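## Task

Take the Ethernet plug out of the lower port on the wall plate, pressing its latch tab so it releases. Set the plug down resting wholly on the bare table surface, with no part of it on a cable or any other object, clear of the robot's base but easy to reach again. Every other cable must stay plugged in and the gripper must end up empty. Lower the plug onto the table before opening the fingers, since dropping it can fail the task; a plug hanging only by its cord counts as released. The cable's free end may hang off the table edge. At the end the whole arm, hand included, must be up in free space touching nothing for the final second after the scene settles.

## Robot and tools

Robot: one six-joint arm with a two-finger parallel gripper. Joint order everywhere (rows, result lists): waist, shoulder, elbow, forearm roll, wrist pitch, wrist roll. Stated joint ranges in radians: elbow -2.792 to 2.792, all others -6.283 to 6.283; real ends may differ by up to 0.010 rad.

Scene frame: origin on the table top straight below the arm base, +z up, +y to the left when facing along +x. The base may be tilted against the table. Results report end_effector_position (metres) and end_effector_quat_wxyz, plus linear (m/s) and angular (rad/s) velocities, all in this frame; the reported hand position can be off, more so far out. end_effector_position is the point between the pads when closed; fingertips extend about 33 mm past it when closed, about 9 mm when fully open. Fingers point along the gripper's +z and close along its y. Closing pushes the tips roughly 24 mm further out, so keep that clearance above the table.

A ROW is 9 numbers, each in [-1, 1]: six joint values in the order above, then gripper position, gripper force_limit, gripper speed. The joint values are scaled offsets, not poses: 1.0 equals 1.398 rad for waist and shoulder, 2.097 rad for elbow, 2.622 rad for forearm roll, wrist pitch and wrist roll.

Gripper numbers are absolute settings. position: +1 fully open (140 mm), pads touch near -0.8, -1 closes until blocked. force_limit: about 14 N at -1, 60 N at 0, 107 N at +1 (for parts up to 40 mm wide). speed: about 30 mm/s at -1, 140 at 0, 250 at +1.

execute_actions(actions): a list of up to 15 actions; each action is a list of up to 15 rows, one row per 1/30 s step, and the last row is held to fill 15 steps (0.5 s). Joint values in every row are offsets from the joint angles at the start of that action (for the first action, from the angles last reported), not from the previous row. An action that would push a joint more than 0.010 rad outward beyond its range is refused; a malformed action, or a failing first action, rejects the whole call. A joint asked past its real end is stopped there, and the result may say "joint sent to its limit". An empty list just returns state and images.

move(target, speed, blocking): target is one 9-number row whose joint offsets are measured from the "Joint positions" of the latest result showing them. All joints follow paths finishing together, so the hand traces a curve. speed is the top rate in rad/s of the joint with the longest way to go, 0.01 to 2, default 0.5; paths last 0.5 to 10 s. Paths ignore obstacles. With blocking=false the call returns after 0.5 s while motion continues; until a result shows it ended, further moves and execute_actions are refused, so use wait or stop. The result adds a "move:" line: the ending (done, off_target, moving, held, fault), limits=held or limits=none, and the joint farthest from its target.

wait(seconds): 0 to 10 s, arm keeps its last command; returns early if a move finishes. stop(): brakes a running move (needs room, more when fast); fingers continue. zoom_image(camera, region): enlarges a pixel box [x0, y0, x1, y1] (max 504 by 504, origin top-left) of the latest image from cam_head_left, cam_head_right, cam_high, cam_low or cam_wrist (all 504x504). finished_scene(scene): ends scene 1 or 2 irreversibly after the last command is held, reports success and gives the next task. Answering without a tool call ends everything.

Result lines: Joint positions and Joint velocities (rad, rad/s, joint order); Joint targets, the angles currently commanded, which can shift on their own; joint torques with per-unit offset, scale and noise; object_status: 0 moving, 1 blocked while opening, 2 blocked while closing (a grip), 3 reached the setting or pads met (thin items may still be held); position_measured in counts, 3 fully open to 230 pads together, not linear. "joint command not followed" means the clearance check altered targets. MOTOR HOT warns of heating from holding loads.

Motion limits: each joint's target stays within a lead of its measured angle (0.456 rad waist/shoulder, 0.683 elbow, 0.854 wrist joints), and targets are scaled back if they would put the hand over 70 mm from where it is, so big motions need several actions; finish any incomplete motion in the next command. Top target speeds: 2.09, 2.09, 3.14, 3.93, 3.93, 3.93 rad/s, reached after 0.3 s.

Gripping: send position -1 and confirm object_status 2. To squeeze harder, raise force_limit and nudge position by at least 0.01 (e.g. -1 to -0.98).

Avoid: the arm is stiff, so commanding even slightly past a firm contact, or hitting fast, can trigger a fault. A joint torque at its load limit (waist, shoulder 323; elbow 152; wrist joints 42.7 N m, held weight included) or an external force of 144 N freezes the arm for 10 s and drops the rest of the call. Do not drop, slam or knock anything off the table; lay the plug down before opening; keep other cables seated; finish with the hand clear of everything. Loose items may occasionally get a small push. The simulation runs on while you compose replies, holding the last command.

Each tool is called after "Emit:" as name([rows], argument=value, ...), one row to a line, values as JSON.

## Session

Emit:
execute_actions(actions=[])

Scene clock: 0.00 s.
end_effector_position=(+0.6183, -0.2182, +0.2865) position_measured=3 object_status=3 end_effector_quat_wxyz=(+0.225, +0.589, +0.602, +0.489) end_effector_velocity=(-0.000, -0.001, -0.001) end_effector_angular_velocity=(+0.000, -0.000, -0.000)
Joint names: [waist, shoulder, elbow, forearm roll, wrist pitch, wrist roll]
Joint positions: [-0.825  0.11   2.236  1.483  1.018  4.386]
Joint velocities: [-0.001  0.001  0.     0.     0.001 -0.001]
Joint torques (N m, as the joint torque sensors report them, + toward a larger angle): no reading
Joint targets: [-0.825 0.110 2.236 1.483 1.018 4.386]

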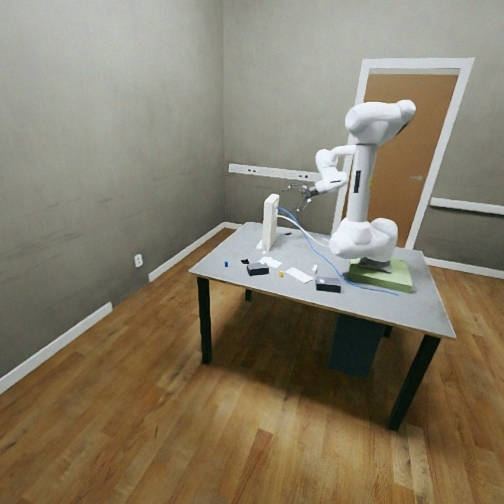

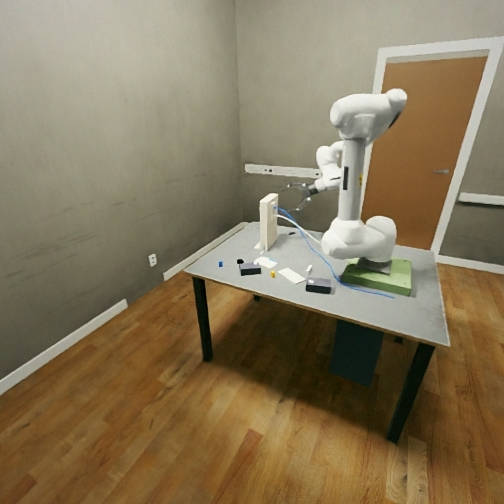

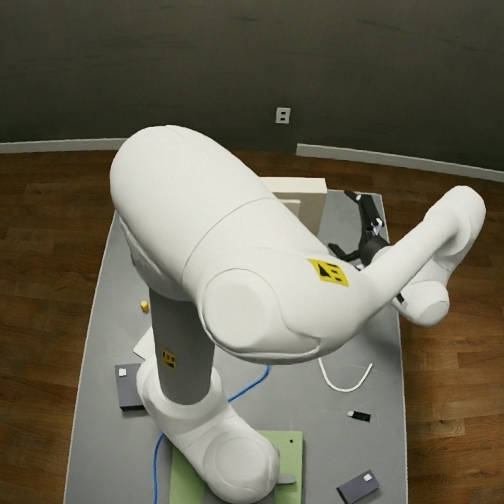

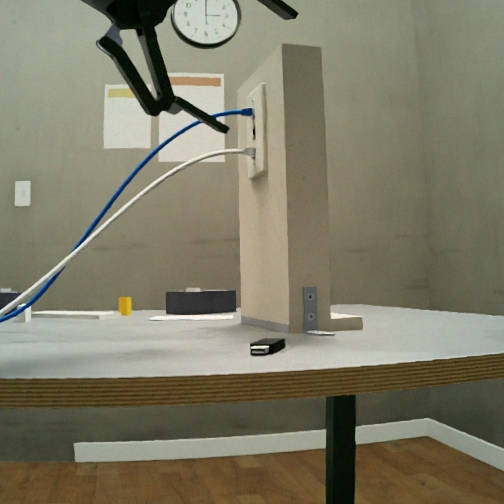

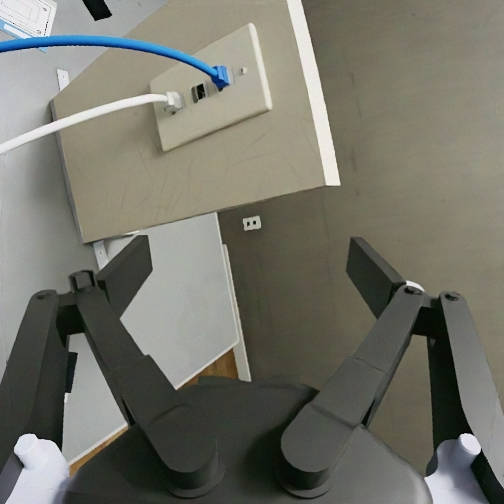

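Emit:
zoom_image(camera="cam_low", region=[190, 70, 310, 190])

Emit:
zoom_image(camera="cam_wrist", region=[130, 10, 290, 170])

Emit:
zoom_image(camera="cam_head_left", region=[190, 170, 450, 330])

Region (190, 70, 310, 190) of cam_low's 504x504 image, scaled by 4.200, with more detail than that image has.

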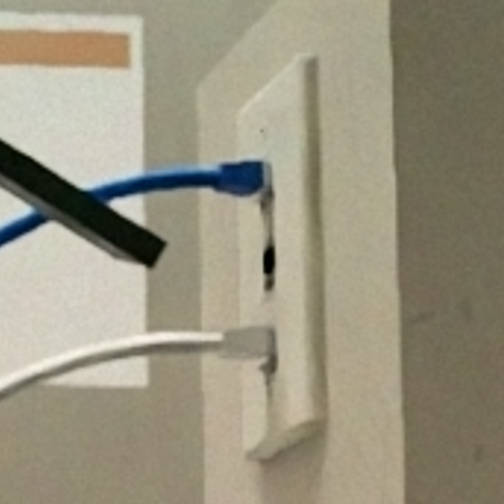

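Region (130, 10, 290, 170) of cam_wrist's 504x504 image, scaled by 3.150, with more detail than that image has.

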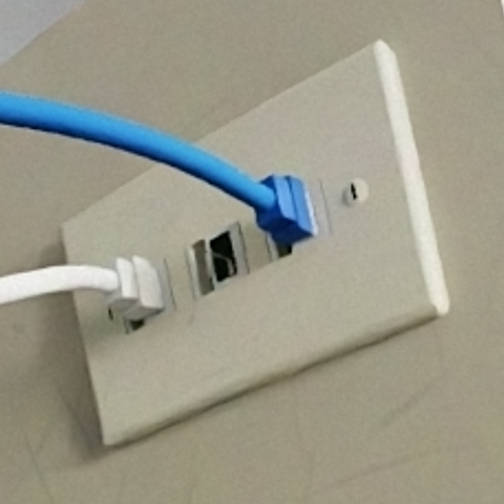

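Region (190, 170, 450, 330) of cam_head_left's 504x504 image, scaled by 1.938, with more detail than that image has; it fills the top 310 rows of this view, and the rest is white.

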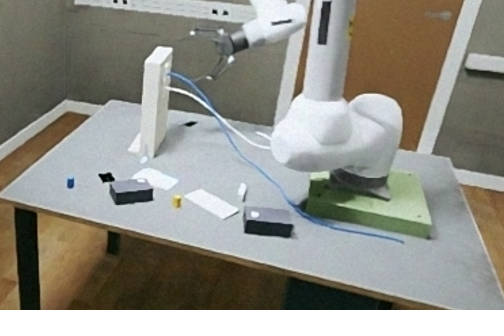

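Emit:
move(target=[-0.0822, 0.2402, 0.1381, 0.0869, 0.2017, -0.4103, -0.45, 0, 0.5], speed=0.7)

Emit:
zoom_image(camera="cam_wrist", region=[130, 100, 380, 350])

Scene clock: 55.23 s.
end_effector_position=(+0.5326, -0.1250, +0.2100) position_measured=186 object_status=3 end_effector_quat_wxyz=(+0.369, +0.370, +0.602, +0.604) end_effector_velocity=(+0.000, -0.000, -0.001) end_effector_angular_velocity=(-0.002, +0.002, -0.001)
Joint names: [waist, shoulder, elbow, forearm roll, wrist pitch, wrist roll]
Joint positions: [-0.94   0.446  2.526  1.711  1.547  3.311]
Joint velocities: [-0.    -0.     0.     0.001 -0.002 -0.002]
Joint torques (N m, as the joint torque sensors report them, + toward a larger angle): [  2.18 -60.46 -12.36   0.5    2.66   0.24]
Joint targets: [-0.940 0.446 2.526 1.711 1.547 3.311]
move: done; limits=none; farthest joint: the waist, 0.000 radians from its target (0.115 radians at the start)

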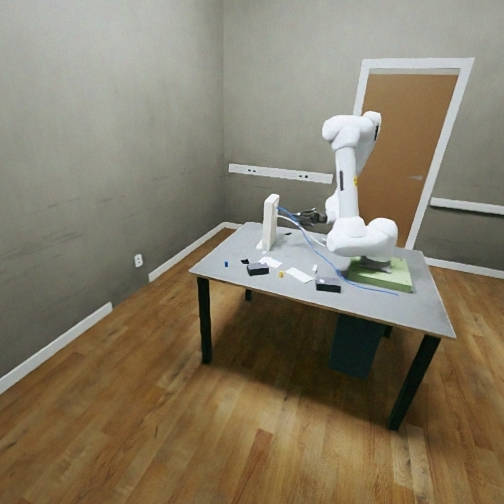

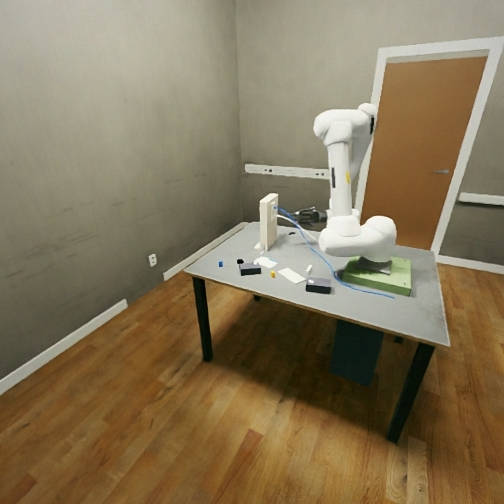

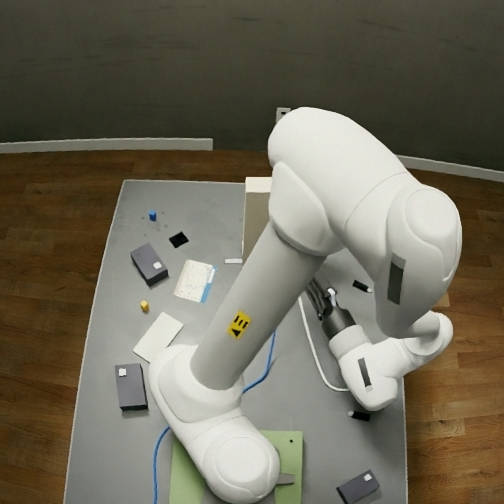

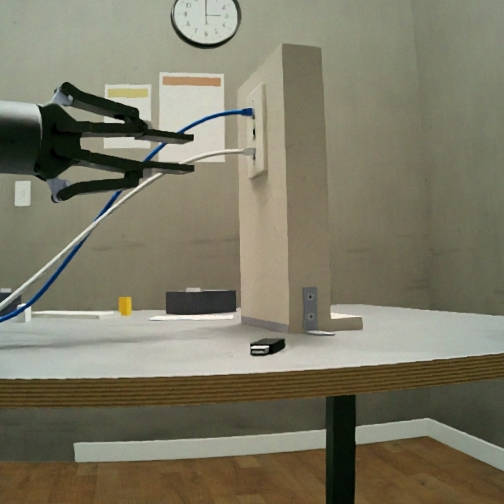

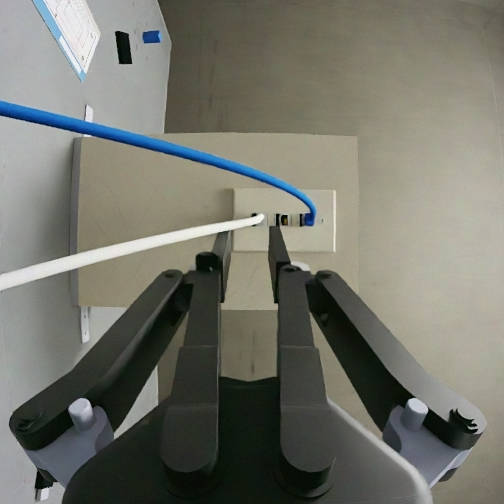

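Region (130, 100, 380, 350) of cam_wrist's 504x504 image, scaled by 2.016, with more detail than that image has.

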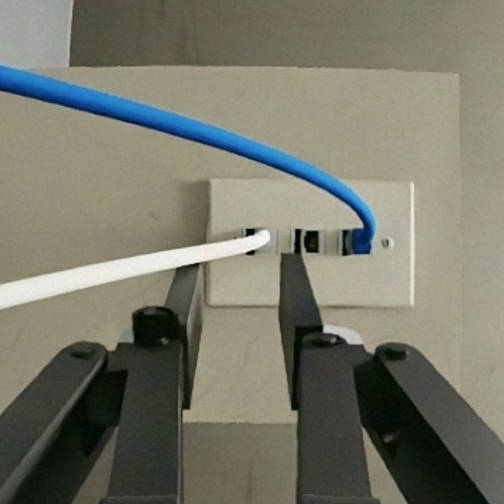

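Emit:
move(target=[0.12717, 0.00117, -0.02438, 0.06581, -0.01703, 0.01541, -0.45, 0, 0.5], speed=0.2)

Emit:
zoom_image(camera="cam_wrist", region=[130, 100, 380, 350])

Emit:
zoom_image(camera="cam_low", region=[150, 70, 310, 210])

Scene clock: 97.40 s.
end_effector_position=(+0.5976, -0.0986, +0.2149) position_measured=186 object_status=3 end_effector_quat_wxyz=(+0.369, +0.370, +0.602, +0.604) end_effector_velocity=(+0.000, +0.000, -0.001) end_effector_angular_velocity=(+0.001, +0.001, -0.001)
Joint names: [waist, shoulder, elbow, forearm roll, wrist pitch, wrist roll]
Joint positions: [-0.762  0.448  2.475  1.883  1.502  3.351]
Joint velocities: [ 0.     0.001  0.     0.001 -0.001 -0.   ]
Joint torques (N m, as the joint torque sensors report them, + toward a larger angle): [  1.25 -62.25 -15.06   0.43   2.73   0.09]
Joint targets: [-0.762 0.448 2.475 1.883 1.502 3.351]
move: done; limits=none; farthest joint: the waist, 0.000 radians from its target (0.178 radians at the start)

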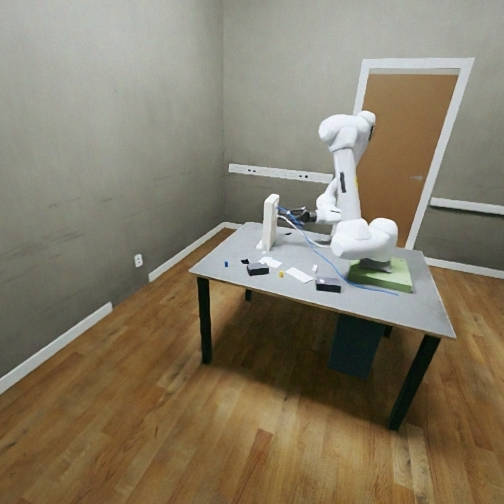

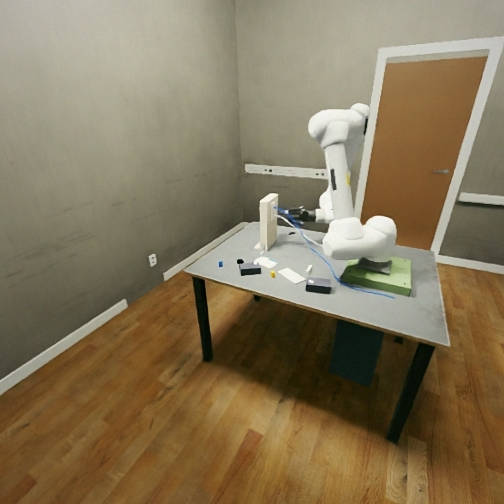

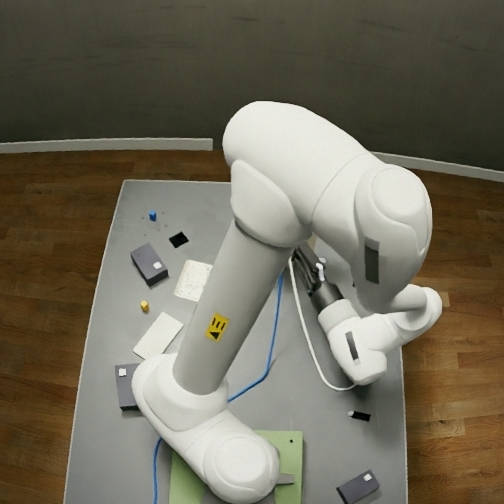

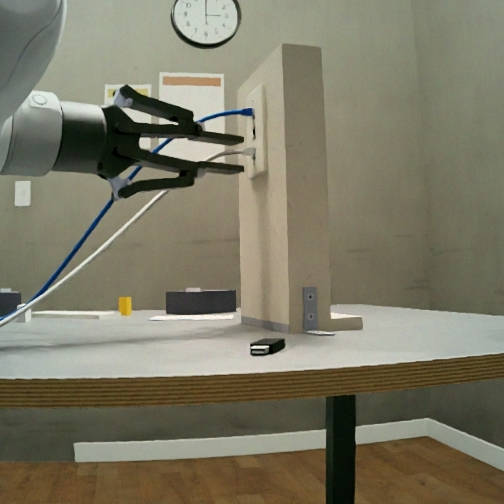

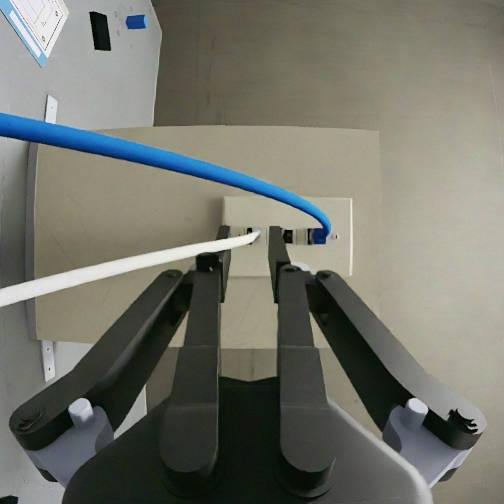

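Region (130, 100, 380, 350) of cam_wrist's 504x504 image, scaled by 2.016, with more detail than that image has.

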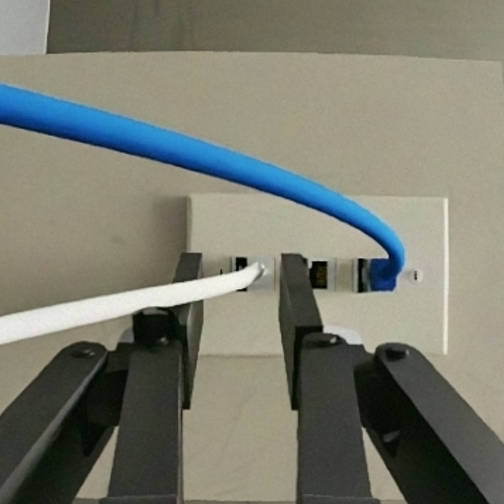

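Region (150, 70, 310, 210) of cam_low's 504x504 image, scaled by 3.150, with more detail than that image has; it fills the top 441 rows of this view, and the rest is white.

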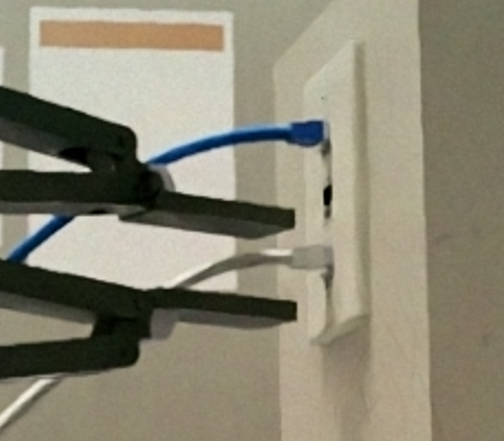

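Emit:
move(target=[0.02672, -0.01226, -0.00317, 0.01332, -0.00603, 0.00753, -0.45, 0, 0.5], speed=0.05)

Emit:
zoom_image(camera="cam_wrist", region=[130, 100, 380, 350])

Emit:
zoom_image(camera="cam_low", region=[190, 90, 290, 190])

Scene clock: 124.17 s.
end_effector_position=(+0.6091, -0.0894, +0.2225) position_measured=186 object_status=3 end_effector_quat_wxyz=(+0.369, +0.370, +0.602, +0.603) end_effector_velocity=(+0.000, -0.001, -0.000) end_effector_angular_velocity=(-0.001, +0.000, -0.001)
Joint names: [waist, shoulder, elbow, forearm roll, wrist pitch, wrist roll]
Joint positions: [-0.725  0.431  2.468  1.918  1.487  3.371]
Joint velocities: [-0.     0.    -0.     0.    -0.001 -0.001]
Joint torques (N m, as the joint torque sensors report them, + toward a larger angle): [  1.22 -62.34 -16.06   0.38   2.66   0.1 ]
Joint targets: [-0.725 0.431 2.468 1.918 1.487 3.371]
move: done; limits=none; farthest joint: the waist, 0.000 radians from its target (0.038 radians at the start)

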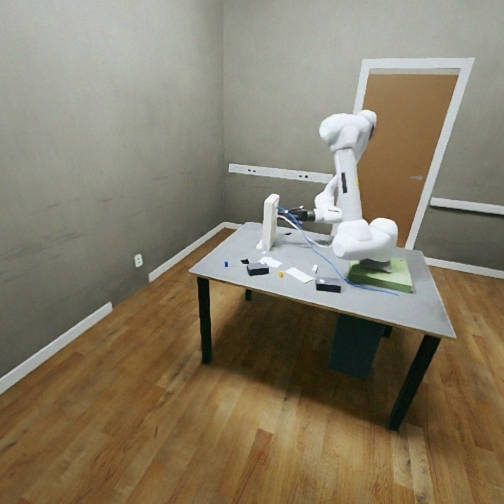

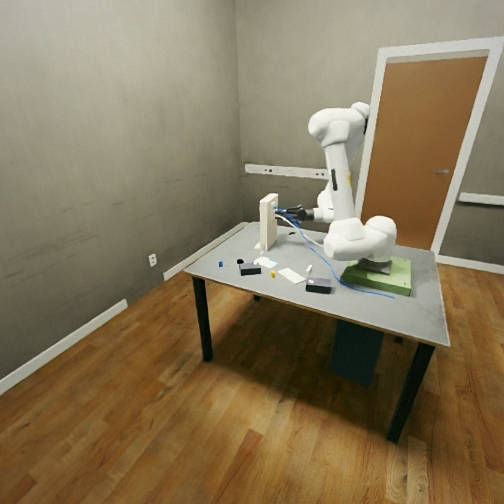

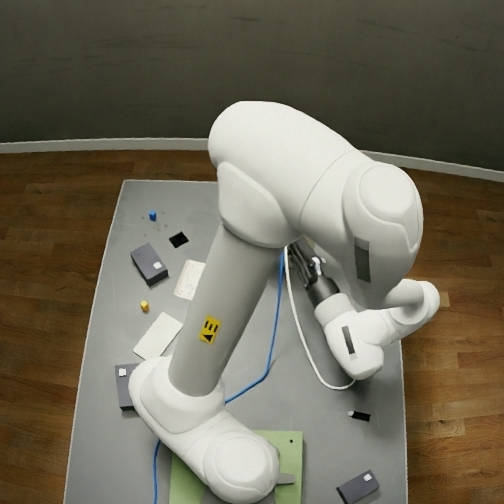

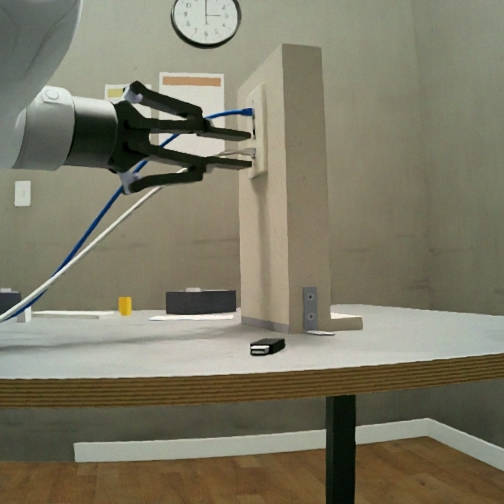

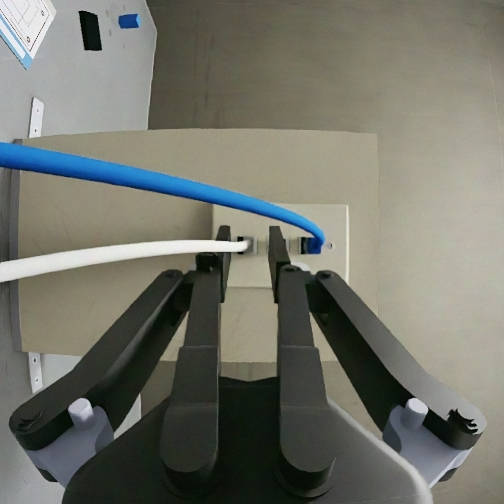

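Region (130, 100, 380, 350) of cam_wrist's 504x504 image, scaled by 2.016, with more detail than that image has.

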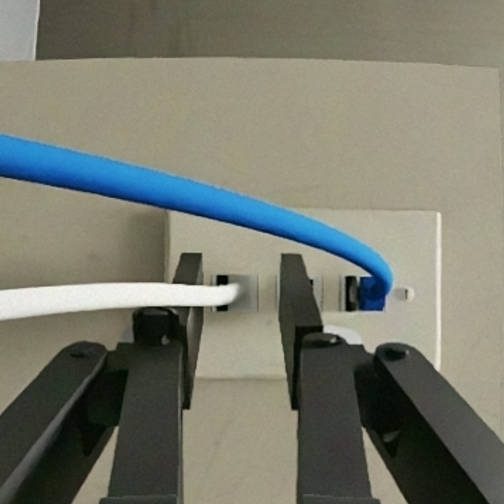

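Region (190, 90, 290, 190) of cam_low's 504x504 image, scaled by 5.040, with more detail than that image has.

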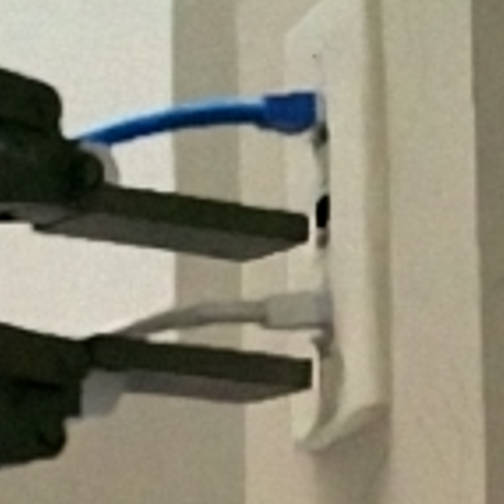

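Emit:
execute_actions(actions=[])

Scene clock: 146.00 s.
end_effector_position=(+0.6092, -0.0894, +0.2225) position_measured=186 object_status=3 end_effector_quat_wxyz=(+0.369, +0.370, +0.602, +0.603) end_effector_velocity=(+0.000, +0.000, -0.001) end_effector_angular_velocity=(+0.001, +0.003, +0.000)
Joint names: [waist, shoulder, elbow, forearm roll, wrist pitch, wrist roll]
Joint positions: [-0.725  0.431  2.468  1.918  1.487  3.371]
Joint velocities: [ 0.001  0.001  0.    -0.    -0.002  0.001]
Joint torques (N m, as the joint torque sensors report them, + toward a larger angle): [  0.49 -60.8  -15.89   0.26   2.76   0.17]
Joint targets: [-0.725 0.431 2.468 1.918 1.487 3.371]

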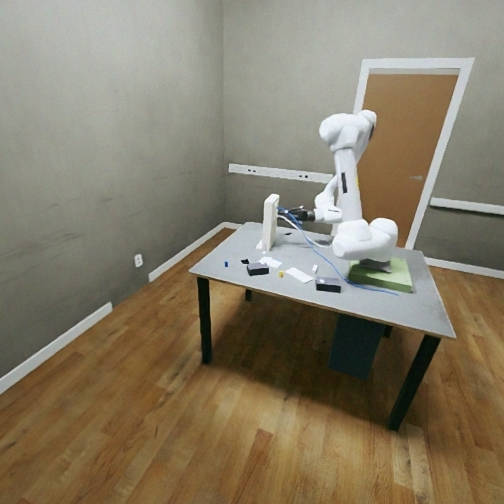

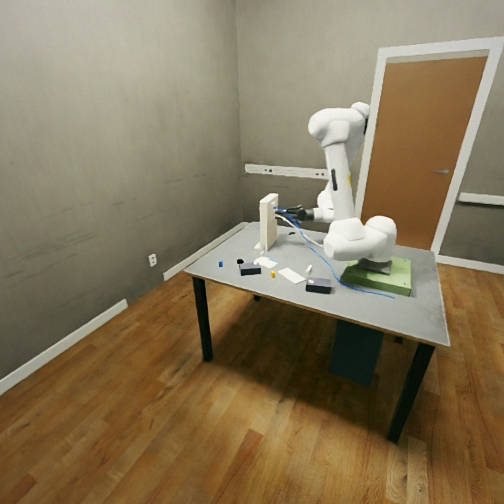

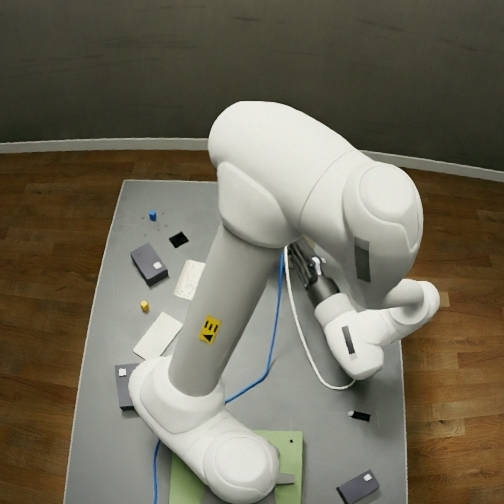

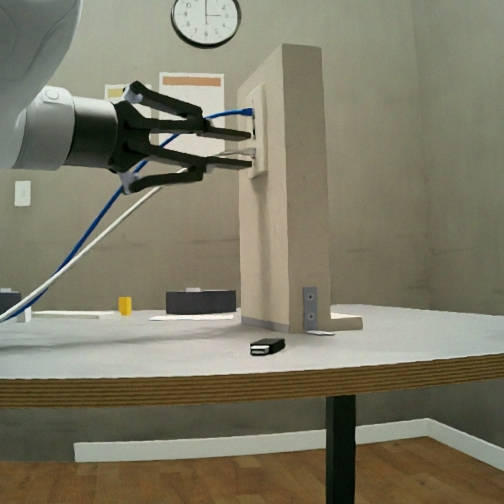

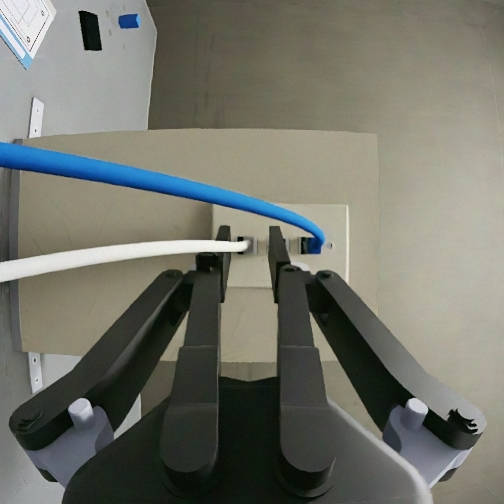

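Emit:
zoom_image(camera="cam_wrist", region=[190, 190, 350, 310])

Emit:
zoom_image(camera="cam_low", region=[190, 90, 290, 190])

Region (190, 190, 350, 310) of cam_wrist's 504x504 image, scaled by 3.150, with more detail than that image has; it fills the top 378 rows of this view, and the rest is white.

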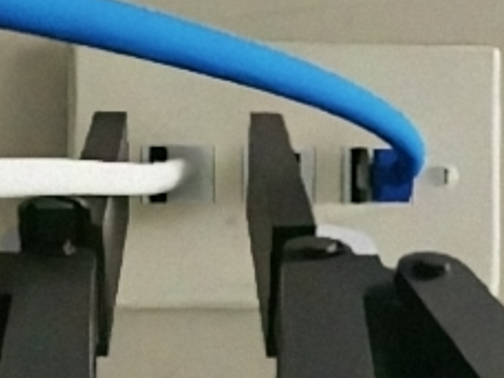

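Region (190, 90, 290, 190) of cam_low's 504x504 image, scaled by 5.040, with more detail than that image has.

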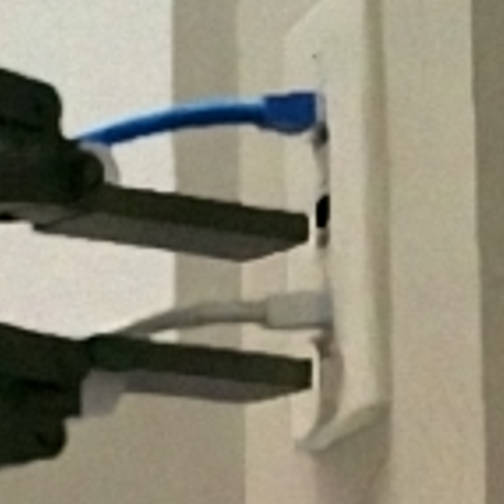

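Emit:
move(target=[0.00511, 0.002372, -0.001078, 0.002695, -0.00048, -0.000605, -0.45, -0.3, 0], speed=0.02)

Emit:
zoom_image(camera="cam_low", region=[200, 100, 280, 180])

Emit:
zoom_image(camera="cam_wrist", region=[190, 190, 350, 310])

Scene clock: 197.70 s.
end_effector_position=(+0.6118, -0.0880, +0.2215) position_measured=186 object_status=3 end_effector_quat_wxyz=(+0.369, +0.370, +0.602, +0.603) end_effector_velocity=(+0.000, +0.000, -0.000) end_effector_angular_velocity=(-0.001, +0.001, +0.000)
Joint names: [waist, shoulder, elbow, forearm roll, wrist pitch, wrist roll]
Joint positions: [-0.718  0.434  2.466  1.925  1.485  3.369]
Joint velocities: [ 0.001  0.    -0.     0.    -0.001  0.   ]
Joint torques (N m, as the joint torque sensors report them, + toward a larger angle): [  1.78 -62.1  -16.01   0.24   2.7   -0.05]
Joint targets: [-0.718 0.434 2.466 1.925 1.485 3.369]
move: done; limits=none; farthest joint: the waist, 0.000 radians from its target (0.007 radians at the start)

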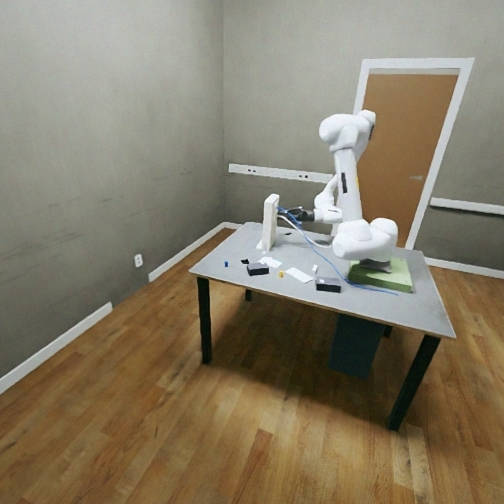

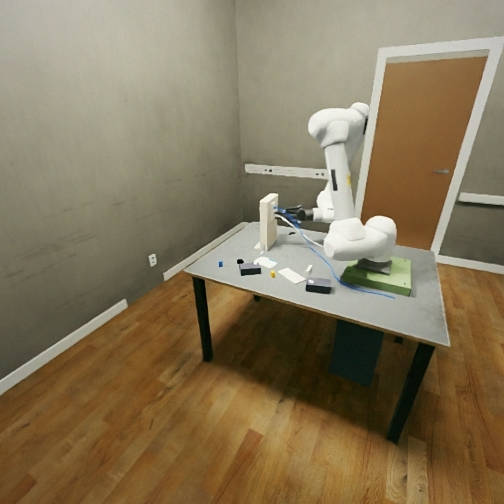

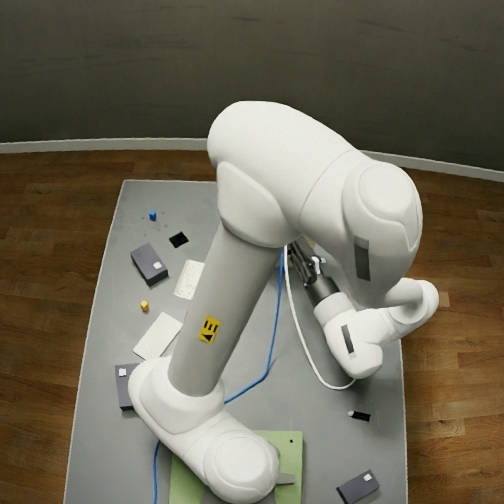

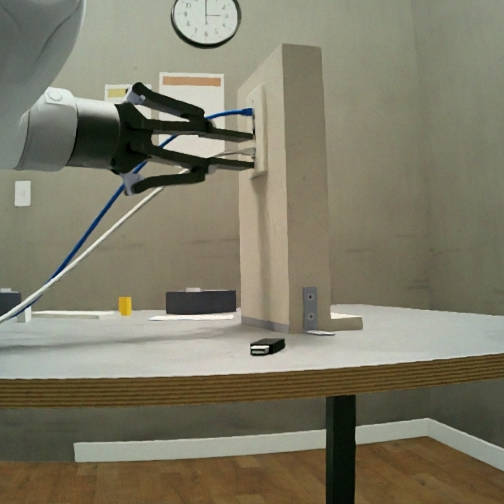

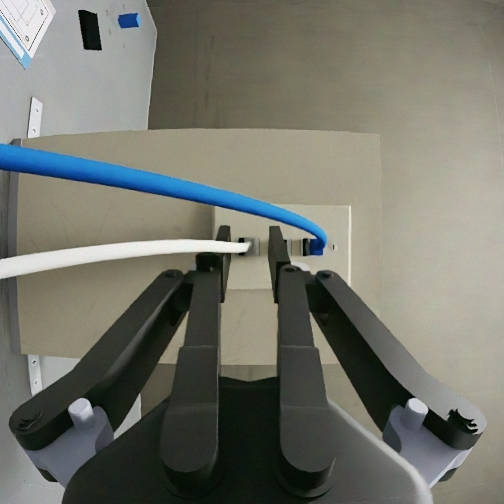

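Region (200, 100, 280, 180) of cam_low's 504x504 image, scaled by 6.300, with more detail than that image has.

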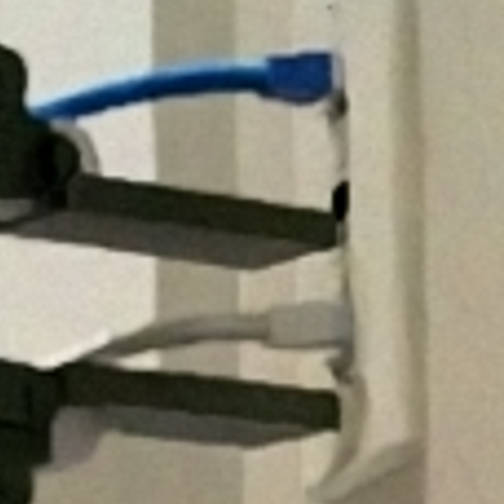

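Region (190, 190, 350, 310) of cam_wrist's 504x504 image, scaled by 3.150, with more detail than that image has; it fills the top 378 rows of this view, and the rest is white.

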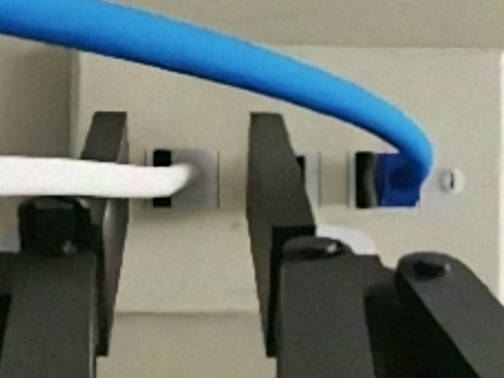

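Emit:
move(target=[0.003407, 0.000385, -0.000749, 0.001744, -0.000546, 0.000222, -0.45, -0.3, 0], speed=0.01)

Emit:
zoom_image(camera="cam_low", region=[200, 100, 280, 180])

Emit:
zoom_image(camera="cam_wrist", region=[190, 190, 350, 310])

Scene clock: 208.73 s.
end_effector_position=(+0.6136, -0.0871, +0.2215) position_measured=186 object_status=3 end_effector_quat_wxyz=(+0.369, +0.370, +0.602, +0.603) end_effector_velocity=(+0.000, +0.000, +0.001) end_effector_angular_velocity=(-0.001, -0.002, +0.001)
Joint names: [waist, shoulder, elbow, forearm roll, wrist pitch, wrist roll]
Joint positions: [-0.713  0.434  2.464  1.93   1.484  3.37 ]
Joint velocities: [ 0.    -0.001 -0.     0.     0.001 -0.001]
Joint torques (N m, as the joint torque sensors report them, + toward a larger angle): [  0.98 -62.47 -16.06   0.2    2.69   0.19]
Joint targets: [-0.713 0.434 2.464 1.930 1.484 3.370]
move: done; limits=none; farthest joint: the waist, 0.000 radians from its target (0.004 radians at the start)

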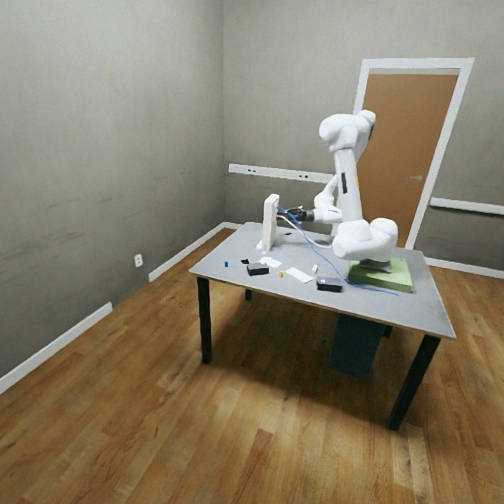

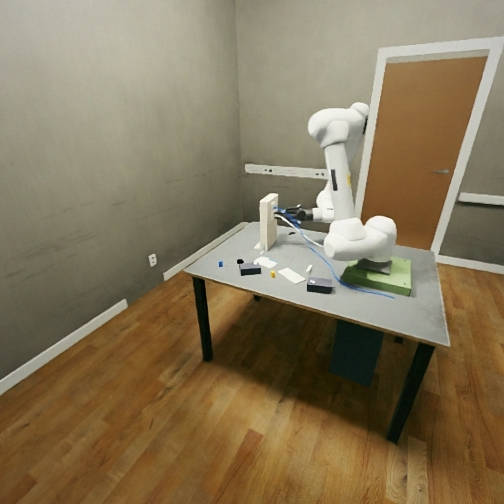

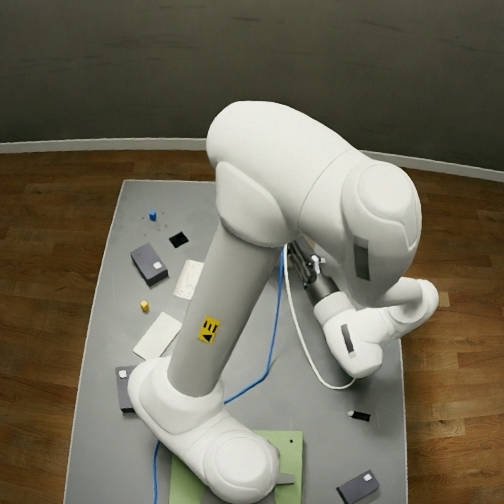

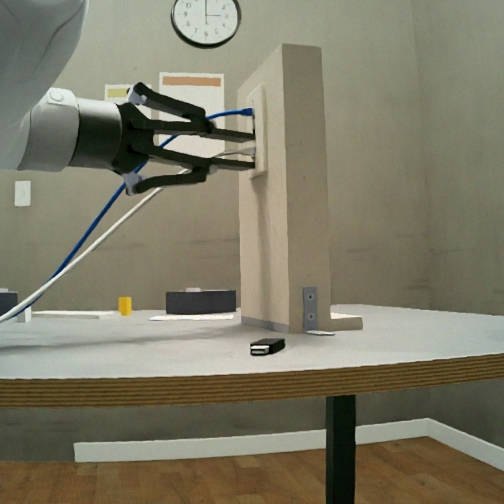

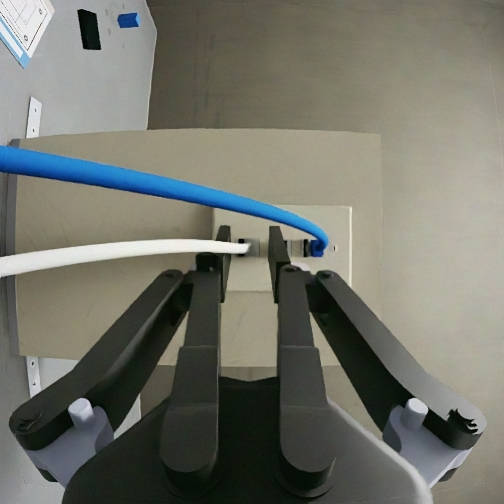

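Region (200, 100, 280, 180) of cam_low's 504x504 image, scaled by 6.300, with more detail than that image has.

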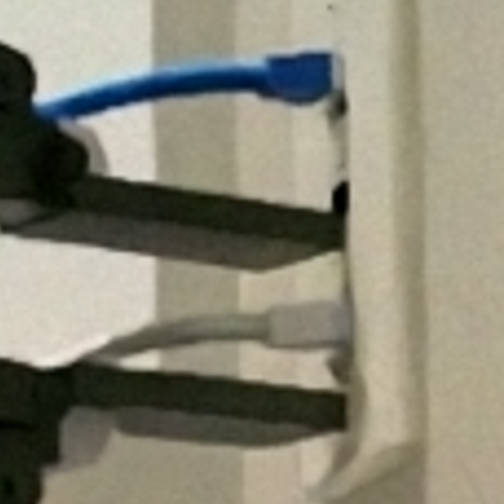

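Region (190, 190, 350, 310) of cam_wrist's 504x504 image, scaled by 3.150, with more detail than that image has; it fills the top 378 rows of this view, and the rest is white.

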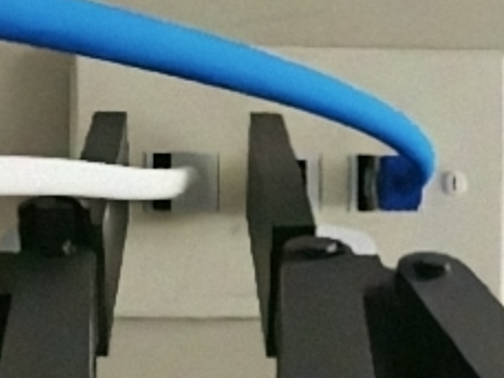

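Emit:
execute_actions([
  [[0,0,0,0,0,0,-0.6,-0.6,-0.8]],
  [[0,0,0,0,0,0,-0.6,-0.6,-0.8]],
])

Emit:
zoom_image(camera="cam_low", region=[200, 100, 280, 180])

Emit:
zoom_image(camera="cam_wrist", region=[190, 190, 350, 310])

Scene clock: 224.00 s.
end_effector_position=(+0.6136, -0.0871, +0.2215) position_measured=205 object_status=3 end_effector_quat_wxyz=(+0.369, +0.370, +0.602, +0.603) end_effector_velocity=(+0.000, -0.000, +0.000) end_effector_angular_velocity=(+0.000, +0.001, -0.000)
Joint names: [waist, shoulder, elbow, forearm roll, wrist pitch, wrist roll]
Joint positions: [-0.713  0.434  2.464  1.93   1.484  3.37 ]
Joint velocities: [-0.    -0.001 -0.001 -0.    -0.001  0.002]
Joint torques (N m, as the joint torque sensors report them, + toward a larger angle): [  1.25 -62.79 -16.47   0.28   2.68   0.31]
Joint targets: [-0.713 0.434 2.464 1.930 1.484 3.370]

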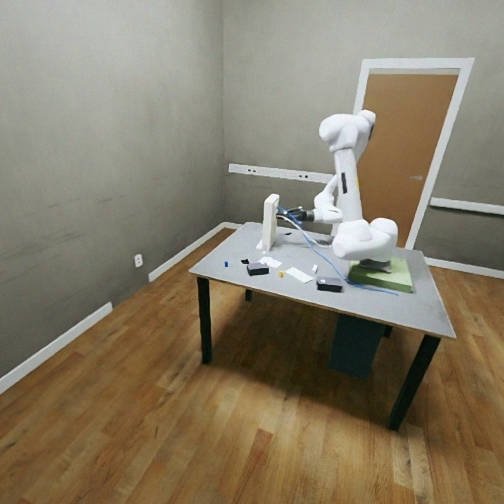

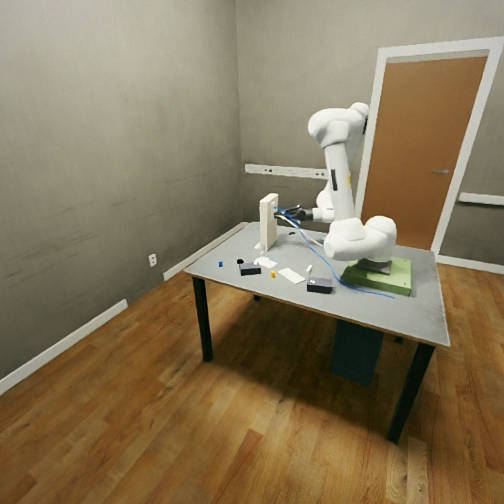

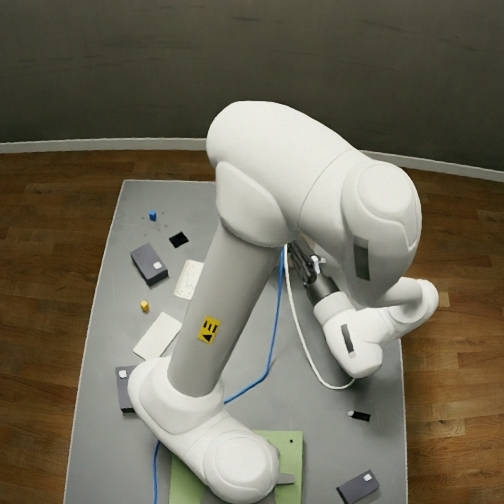

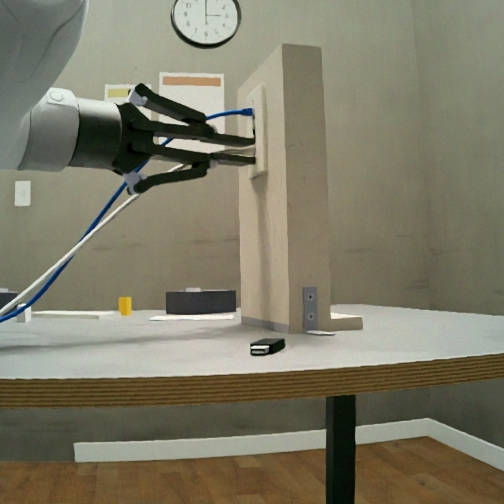

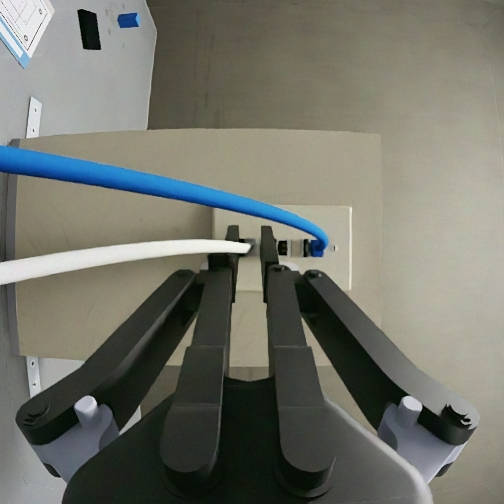

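Region (200, 100, 280, 180) of cam_low's 504x504 image, scaled by 6.300, with more detail than that image has.

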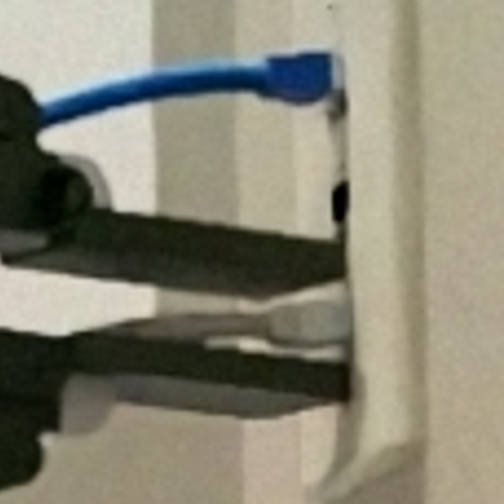

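Region (190, 190, 350, 310) of cam_wrist's 504x504 image, scaled by 3.150, with more detail than that image has; it fills the top 378 rows of this view, and the rest is white.

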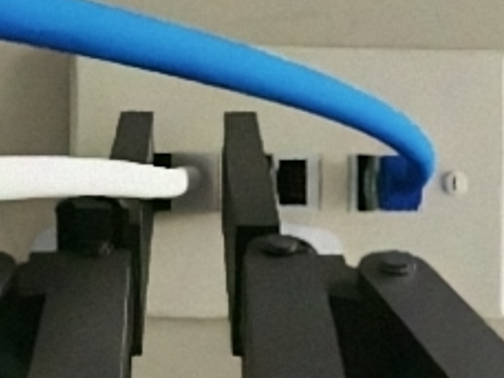

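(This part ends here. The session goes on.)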